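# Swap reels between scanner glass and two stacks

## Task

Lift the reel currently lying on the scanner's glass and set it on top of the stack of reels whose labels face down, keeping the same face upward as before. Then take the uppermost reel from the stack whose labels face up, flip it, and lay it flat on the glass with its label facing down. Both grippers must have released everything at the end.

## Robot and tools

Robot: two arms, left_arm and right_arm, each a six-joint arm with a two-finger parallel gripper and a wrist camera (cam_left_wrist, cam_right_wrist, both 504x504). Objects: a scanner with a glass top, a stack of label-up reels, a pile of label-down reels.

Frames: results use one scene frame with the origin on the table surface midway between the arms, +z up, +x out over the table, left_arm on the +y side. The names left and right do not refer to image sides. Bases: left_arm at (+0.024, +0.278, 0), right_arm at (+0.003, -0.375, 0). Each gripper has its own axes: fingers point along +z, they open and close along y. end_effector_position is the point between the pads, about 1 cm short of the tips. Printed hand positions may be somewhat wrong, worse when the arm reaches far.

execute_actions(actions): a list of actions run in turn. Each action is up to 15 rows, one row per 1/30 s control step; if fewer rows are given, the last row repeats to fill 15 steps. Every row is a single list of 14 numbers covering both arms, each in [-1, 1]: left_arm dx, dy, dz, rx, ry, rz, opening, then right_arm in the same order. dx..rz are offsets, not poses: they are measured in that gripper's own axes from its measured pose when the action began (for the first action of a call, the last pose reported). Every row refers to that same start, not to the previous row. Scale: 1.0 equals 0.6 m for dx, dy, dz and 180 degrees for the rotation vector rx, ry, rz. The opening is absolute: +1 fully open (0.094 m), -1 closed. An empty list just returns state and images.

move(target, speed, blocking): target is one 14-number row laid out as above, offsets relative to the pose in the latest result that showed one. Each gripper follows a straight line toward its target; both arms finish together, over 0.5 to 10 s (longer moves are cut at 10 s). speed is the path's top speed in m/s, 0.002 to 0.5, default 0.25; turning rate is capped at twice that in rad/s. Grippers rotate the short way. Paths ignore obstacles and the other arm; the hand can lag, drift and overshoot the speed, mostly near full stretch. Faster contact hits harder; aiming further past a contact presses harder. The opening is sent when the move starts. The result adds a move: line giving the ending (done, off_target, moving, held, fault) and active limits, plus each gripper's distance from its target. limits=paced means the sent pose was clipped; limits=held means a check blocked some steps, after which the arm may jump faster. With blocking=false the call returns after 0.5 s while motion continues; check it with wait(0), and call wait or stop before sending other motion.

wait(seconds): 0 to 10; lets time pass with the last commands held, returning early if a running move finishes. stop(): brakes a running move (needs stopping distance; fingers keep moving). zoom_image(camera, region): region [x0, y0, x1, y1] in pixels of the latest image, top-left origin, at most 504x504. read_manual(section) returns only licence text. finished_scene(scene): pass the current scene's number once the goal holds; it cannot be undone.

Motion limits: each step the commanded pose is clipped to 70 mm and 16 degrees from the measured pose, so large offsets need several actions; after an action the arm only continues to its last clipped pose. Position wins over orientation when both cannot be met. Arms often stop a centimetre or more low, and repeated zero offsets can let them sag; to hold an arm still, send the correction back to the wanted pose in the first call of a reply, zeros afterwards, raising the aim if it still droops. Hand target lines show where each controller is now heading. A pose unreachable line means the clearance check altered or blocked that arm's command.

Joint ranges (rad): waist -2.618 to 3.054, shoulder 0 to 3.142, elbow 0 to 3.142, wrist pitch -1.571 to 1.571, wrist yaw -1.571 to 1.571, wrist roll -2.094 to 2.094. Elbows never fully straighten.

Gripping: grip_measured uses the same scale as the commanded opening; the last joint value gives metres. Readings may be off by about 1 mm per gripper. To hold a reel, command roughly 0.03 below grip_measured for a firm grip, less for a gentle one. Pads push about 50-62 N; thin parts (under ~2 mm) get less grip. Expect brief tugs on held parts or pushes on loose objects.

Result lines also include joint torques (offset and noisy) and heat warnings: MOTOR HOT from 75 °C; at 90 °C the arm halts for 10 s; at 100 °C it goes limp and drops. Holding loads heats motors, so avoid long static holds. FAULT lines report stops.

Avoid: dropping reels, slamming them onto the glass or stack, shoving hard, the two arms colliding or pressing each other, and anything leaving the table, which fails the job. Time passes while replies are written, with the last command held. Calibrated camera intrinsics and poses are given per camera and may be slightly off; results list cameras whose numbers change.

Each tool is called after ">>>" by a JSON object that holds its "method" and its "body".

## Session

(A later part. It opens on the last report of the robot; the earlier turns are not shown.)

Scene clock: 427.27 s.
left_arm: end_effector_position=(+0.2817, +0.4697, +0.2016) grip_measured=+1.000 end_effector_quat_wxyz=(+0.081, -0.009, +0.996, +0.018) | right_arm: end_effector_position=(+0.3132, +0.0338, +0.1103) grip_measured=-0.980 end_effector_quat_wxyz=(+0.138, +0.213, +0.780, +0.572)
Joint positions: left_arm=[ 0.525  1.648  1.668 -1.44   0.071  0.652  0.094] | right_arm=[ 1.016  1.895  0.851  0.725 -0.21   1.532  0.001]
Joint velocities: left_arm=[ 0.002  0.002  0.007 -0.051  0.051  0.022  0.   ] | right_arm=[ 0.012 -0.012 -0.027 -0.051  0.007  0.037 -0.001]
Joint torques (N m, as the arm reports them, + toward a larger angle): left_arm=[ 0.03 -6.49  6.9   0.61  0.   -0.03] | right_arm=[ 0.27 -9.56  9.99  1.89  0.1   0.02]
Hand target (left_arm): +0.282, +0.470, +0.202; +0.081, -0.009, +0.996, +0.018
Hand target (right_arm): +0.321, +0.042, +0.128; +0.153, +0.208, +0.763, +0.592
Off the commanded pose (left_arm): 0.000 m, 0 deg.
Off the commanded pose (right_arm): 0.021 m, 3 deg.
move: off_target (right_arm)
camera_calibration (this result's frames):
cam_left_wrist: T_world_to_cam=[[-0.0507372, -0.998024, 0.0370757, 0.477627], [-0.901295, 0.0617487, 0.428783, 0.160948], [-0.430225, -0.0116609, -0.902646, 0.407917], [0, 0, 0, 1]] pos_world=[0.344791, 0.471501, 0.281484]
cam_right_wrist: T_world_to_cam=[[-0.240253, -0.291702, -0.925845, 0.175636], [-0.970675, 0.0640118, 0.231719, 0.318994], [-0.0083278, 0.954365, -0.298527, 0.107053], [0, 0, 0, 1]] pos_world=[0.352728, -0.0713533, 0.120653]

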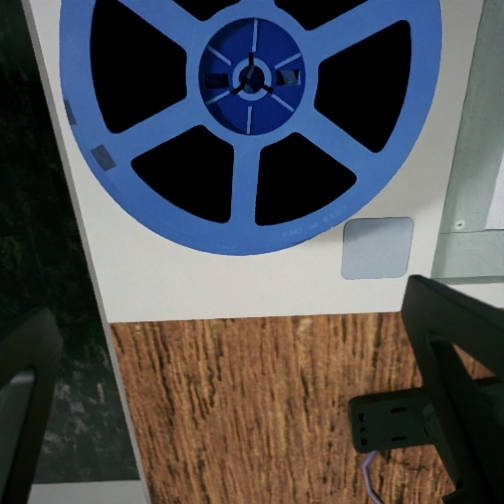

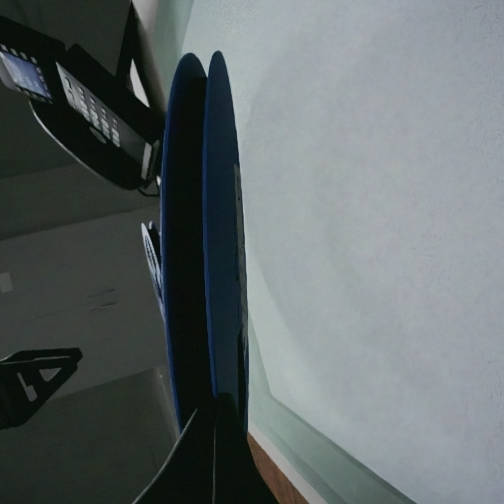

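>>> {"method": "move", "body": {"target": [0,0,0,0,0,0,1,-0.015,-0.02,0.085,0,0,0,-1], "speed": 0.04}}

Scene clock: 433.37 s.
left_arm: end_effector_position=(+0.2817, +0.4697, +0.2016) grip_measured=+1.000 end_effector_quat_wxyz=(+0.081, -0.009, +0.996, +0.018) | right_arm: end_effector_position=(+0.3376, +0.0614, +0.0760) grip_measured=-0.981 end_effector_quat_wxyz=(+0.133, +0.217, +0.786, +0.563)
Joint positions: left_arm=[ 0.525  1.648  1.668 -1.44   0.071  0.652  0.094] | right_arm=[ 1.016  2.09   1.003  0.742 -0.21   1.533  0.001]
Joint velocities: left_arm=[ 0.012 -0.002  0.012  0.022  0.007  0.037  0.   ] | right_arm=[-0.002  0.012  0.007  0.007  0.037 -0.022 -0.001]
Joint torques (N m, as the arm reports them, + toward a larger angle): left_arm=[ 0.03 -6.48  6.89  0.61  0.   -0.02] | right_arm=[  0.21 -10.79   9.28   1.69  -0.02   0.02]
Hand target (left_arm): +0.282, +0.470, +0.202; +0.081, -0.009, +0.996, +0.018
Hand target (right_arm): +0.342, +0.068, +0.083; +0.138, +0.213, +0.780, +0.572
Off the commanded pose (left_arm): 0.000 m, 0 deg.
Off the commanded pose (right_arm): 0.011 m, 1 deg.
move: off_target (right_arm)
camera_calibration (this result's frames):
cam_left_wrist: T_world_to_cam=[[-0.0507372, -0.998024, 0.0370757, 0.477627], [-0.901295, 0.0617487, 0.428783, 0.160948], [-0.430225, -0.0116609, -0.902646, 0.407917], [0, 0, 0, 1]] pos_world=[0.344791, 0.471501, 0.281484]
cam_right_wrist: T_world_to_cam=[[-0.25673, -0.309217, -0.915682, 0.163623], [-0.966388, 0.0688232, 0.247706, 0.345937], [-0.0135747, 0.948498, -0.316493, 0.0741289], [0, 0, 0, 1]] pos_world=[0.377322, -0.0435245, 0.0875975]

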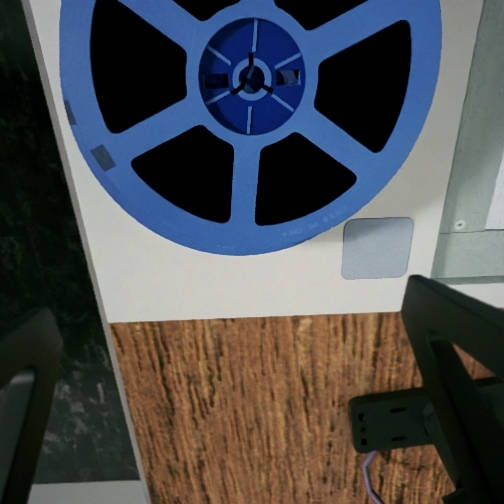

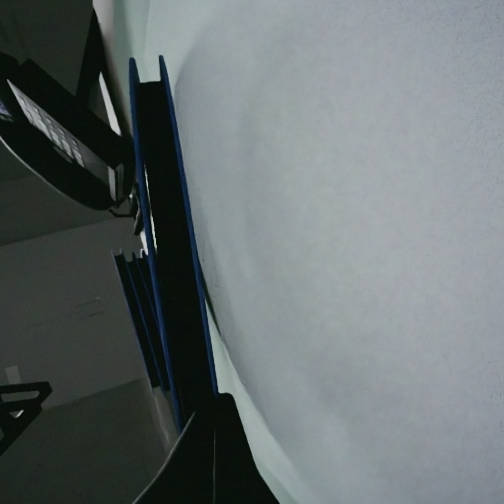

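>>> {"method": "execute_actions", "body": {"actions": [[[0,0,0,0,0,0,1,0,-0.008,0.015,0,0,0,-1]],[[0,0,0,0,0,0,1,0,0,0,0,0,0,-1]],[[0,0,0,0,0,0,1,0,0,0,0,0,0,-0.82]],[[0,0,0,0,0,0,1,0,0.01,-0.05,0,0,0,-0.82]],[[0,0,0,0,0,0,1,0,0.01,-0.05,0,0,0,-0.82]]]}}

Scene clock: 441.50 s.
left_arm: end_effector_position=(+0.2817, +0.4697, +0.2016) grip_measured=+1.000 end_effector_quat_wxyz=(+0.081, -0.009, +0.996, +0.018) | right_arm: end_effector_position=(+0.3144, +0.0238, +0.0815) grip_measured=-0.821 end_effector_quat_wxyz=(+0.126, +0.226, +0.794, +0.551)
Joint positions: left_arm=[ 0.525  1.648  1.668 -1.44   0.071  0.652  0.094] | right_arm=[ 0.996  1.938  0.828  0.729 -0.226  1.534  0.008]
Joint velocities: left_arm=[-0.002 -0.012  0.017  0.022 -0.11  -0.007  0.   ] | right_arm=[-0.002 -0.002 -0.017  0.022 -0.051  0.037  0.001]
Joint torques (N m, as the arm reports them, + toward a larger angle): left_arm=[ 0.02 -6.5   6.9   0.61  0.   -0.03] | right_arm=[ -0.44 -12.74   5.25   1.48  -0.14  -0.04]
Hand target (left_arm): +0.282, +0.470, +0.202; +0.081, -0.009, +0.996, +0.018
Hand target (right_arm): +0.313, +0.019, +0.087; +0.127, +0.223, +0.794, +0.551
Off the commanded pose (left_arm): 0.000 m, 0 deg.
Off the commanded pose (right_arm): 0.007 m, 0 deg.
camera_calibration (this result's frames):
cam_left_wrist: T_world_to_cam=[[-0.0507372, -0.998024, 0.0370757, 0.477627], [-0.901295, 0.0617487, 0.428783, 0.160948], [-0.430225, -0.0116609, -0.902646, 0.407917], [0, 0, 0, 1]] pos_world=[0.344791, 0.471501, 0.281484]
cam_right_wrist: T_world_to_cam=[[-0.284498, -0.327868, -0.900868, 0.159092], [-0.958519, 0.0802679, 0.273491, 0.319833], [-0.0173584, 0.941307, -0.337104, 0.114264], [0, 0, 0, 1]] pos_world=[0.353811, -0.0810685, 0.0943685]

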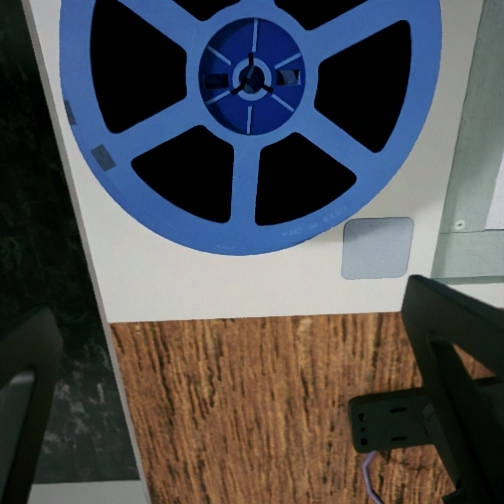

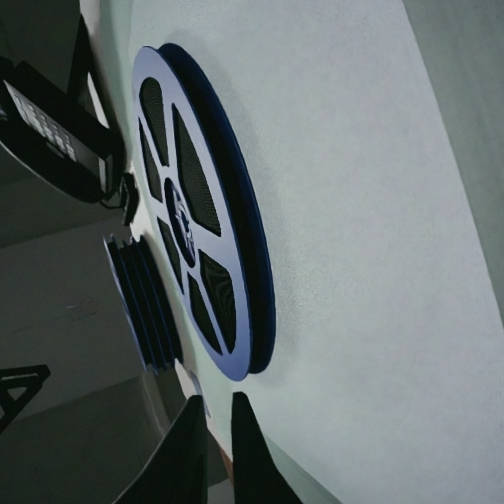

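>>> {"method": "move", "body": {"target": [0,0,0,0,0,0,1,0,0.12,-0.3,0,0,0,0]}}

>>> {"method": "move", "body": {"target": [-0.075,-0.4,-0.1,0,0,0,1,0,0,0,0,0,0,0]}}

Scene clock: 450.40 s.
left_arm: end_effector_position=(+0.2817, +0.4697, +0.2016) grip_measured=+1.000 end_effector_quat_wxyz=(+0.081, -0.009, +0.996, +0.018) | right_arm: end_effector_position=(+0.2476, -0.1015, +0.2002) grip_measured=-0.001 end_effector_quat_wxyz=(+0.118, +0.234, +0.799, +0.541)
Joint positions: left_arm=[ 0.525  1.648  1.668 -1.44   0.071  0.652  0.094] | right_arm=[ 0.825  1.099  0.638  0.031 -0.381  1.471  0.047]
Joint velocities: left_arm=[ 0.007  0.007  0.012 -0.007  0.022 -0.051  0.   ] | right_arm=[ 0.012  0.012  0.002 -0.051  0.022 -0.037 -0.   ]
Joint torques (N m, as the arm reports them, + toward a larger angle): left_arm=[ 0.03 -6.49  6.89  0.61  0.   -0.03] | right_arm=[-0.54 -4.61 11.09  1.48 -0.15 -0.07]
Hand target (left_arm): +0.282, +0.470, +0.202; +0.081, -0.009, +0.996, +0.018
Hand target (right_arm): +0.249, -0.102, +0.215; +0.127, +0.225, +0.794, +0.550
Off the commanded pose (left_arm): 0.000 m, 0 deg.
Off the commanded pose (right_arm): 0.014 m, 2 deg.
move: off_target (right_arm)
camera_calibration (this result's frames):
cam_left_wrist: T_world_to_cam=[[-0.0507372, -0.998024, 0.0370757, 0.477627], [-0.901295, 0.0617487, 0.428783, 0.160948], [-0.430225, -0.0116609, -0.902646, 0.407917], [0, 0, 0, 1]] pos_world=[0.344791, 0.471501, 0.281484]
cam_right_wrist: T_world_to_cam=[[-0.309682, -0.341195, -0.887515, 0.208095], [-0.950571, 0.0888877, 0.297512, 0.227495], [-0.0226206, 0.93578, -0.351857, 0.274795], [0, 0, 0, 1]] pos_world=[0.286909, -0.206368, 0.213694]

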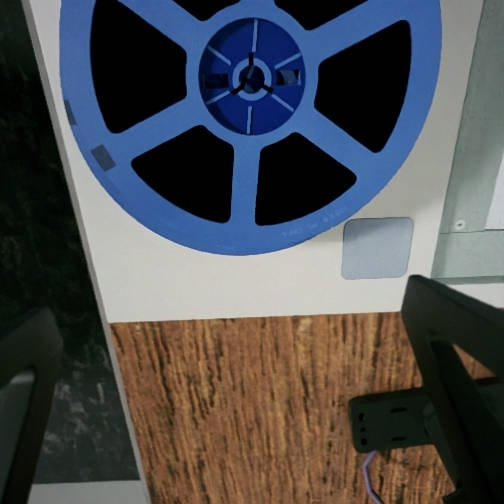

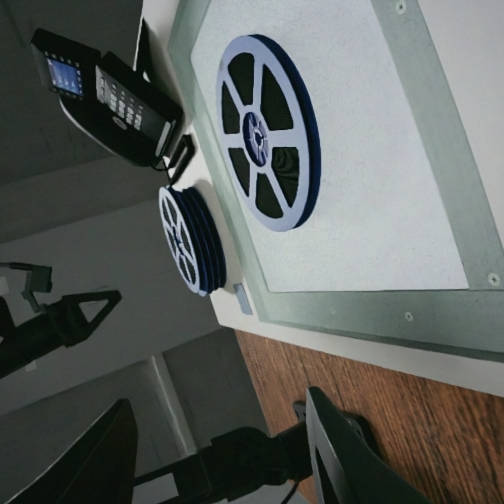

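Scene clock: 452.07 s.
left_arm: end_effector_position=(+0.3170, +0.2261, +0.2487) grip_measured=+1.000 end_effector_quat_wxyz=(+0.109, +0.001, +0.994, +0.007) | right_arm: end_effector_position=(+0.2476, -0.1015, +0.2002) grip_measured=-0.001 end_effector_quat_wxyz=(+0.118, +0.234, +0.799, +0.541)
Joint positions: left_arm=[-0.365  1.566  1.771 -1.567 -0.06  -0.207  0.094] | right_arm=[ 0.825  1.099  0.638  0.031 -0.381  1.472  0.047]
Joint velocities: left_arm=[-0.012 -0.012 -0.002 -0.081 -0.066  0.095  0.   ] | right_arm=[-0.017 -0.022  0.002 -0.007 -0.037 -0.037 -0.   ]
Joint torques (N m, as the arm reports them, + toward a larger angle): left_arm=[-0.01 -4.91  9.22  0.54 -0.18 -0.12] | right_arm=[ 0.04 -3.29  8.58  1.55 -0.08  0.01]
Hand target (left_arm): +0.317, +0.228, +0.253; +0.111, -0.006, +0.994, +0.013
Hand target (right_arm): +0.248, -0.102, +0.200; +0.118, +0.234, +0.799, +0.541
Off the commanded pose (left_arm): 0.012 m, 4 deg.
Off the commanded pose (right_arm): 0.000 m, 0 deg.
joint sent to its limit (left arm) — the command would take joint 4 (wrist pitch) past its lower limit, so that joint was sent only as far as its limit.
move: off_target (left_arm)
camera_calibration (this result's frames):
cam_left_wrist: T_world_to_cam=[[-0.0743279, -0.995756, 0.0542649, 0.237255], [-0.921694, 0.0893708, 0.377483, 0.200675], [-0.380731, -0.0219581, -0.924425, 0.454825], [0, 0, 0, 1]] pos_world=[0.375761, 0.228301, 0.331826]
cam_right_wrist: T_world_to_cam=[[-0.310331, -0.340804, -0.887439, 0.20828], [-0.950361, 0.0890682, 0.298129, 0.227337], [-0.0225613, 0.935906, -0.351528, 0.274727], [0, 0, 0, 1]] pos_world=[0.286887, -0.206384, 0.213634]

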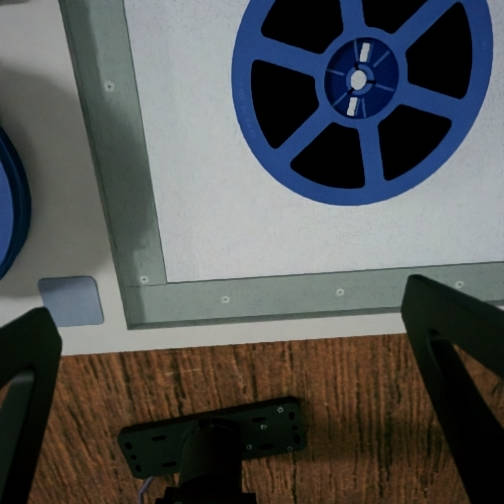

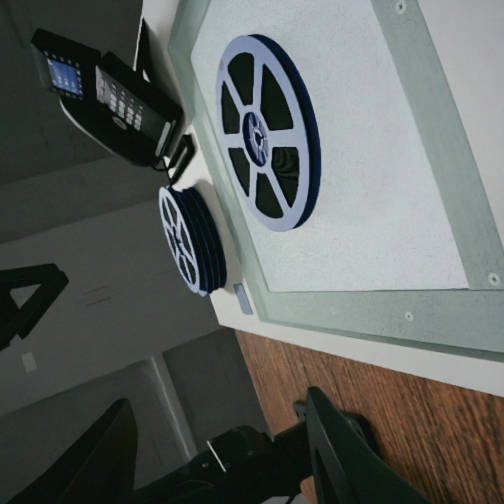

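Fully on the glass, spoke side up.

>>> {"method": "finished_scene", "body": {"scene": 2}}

The scene is finished: the task was done.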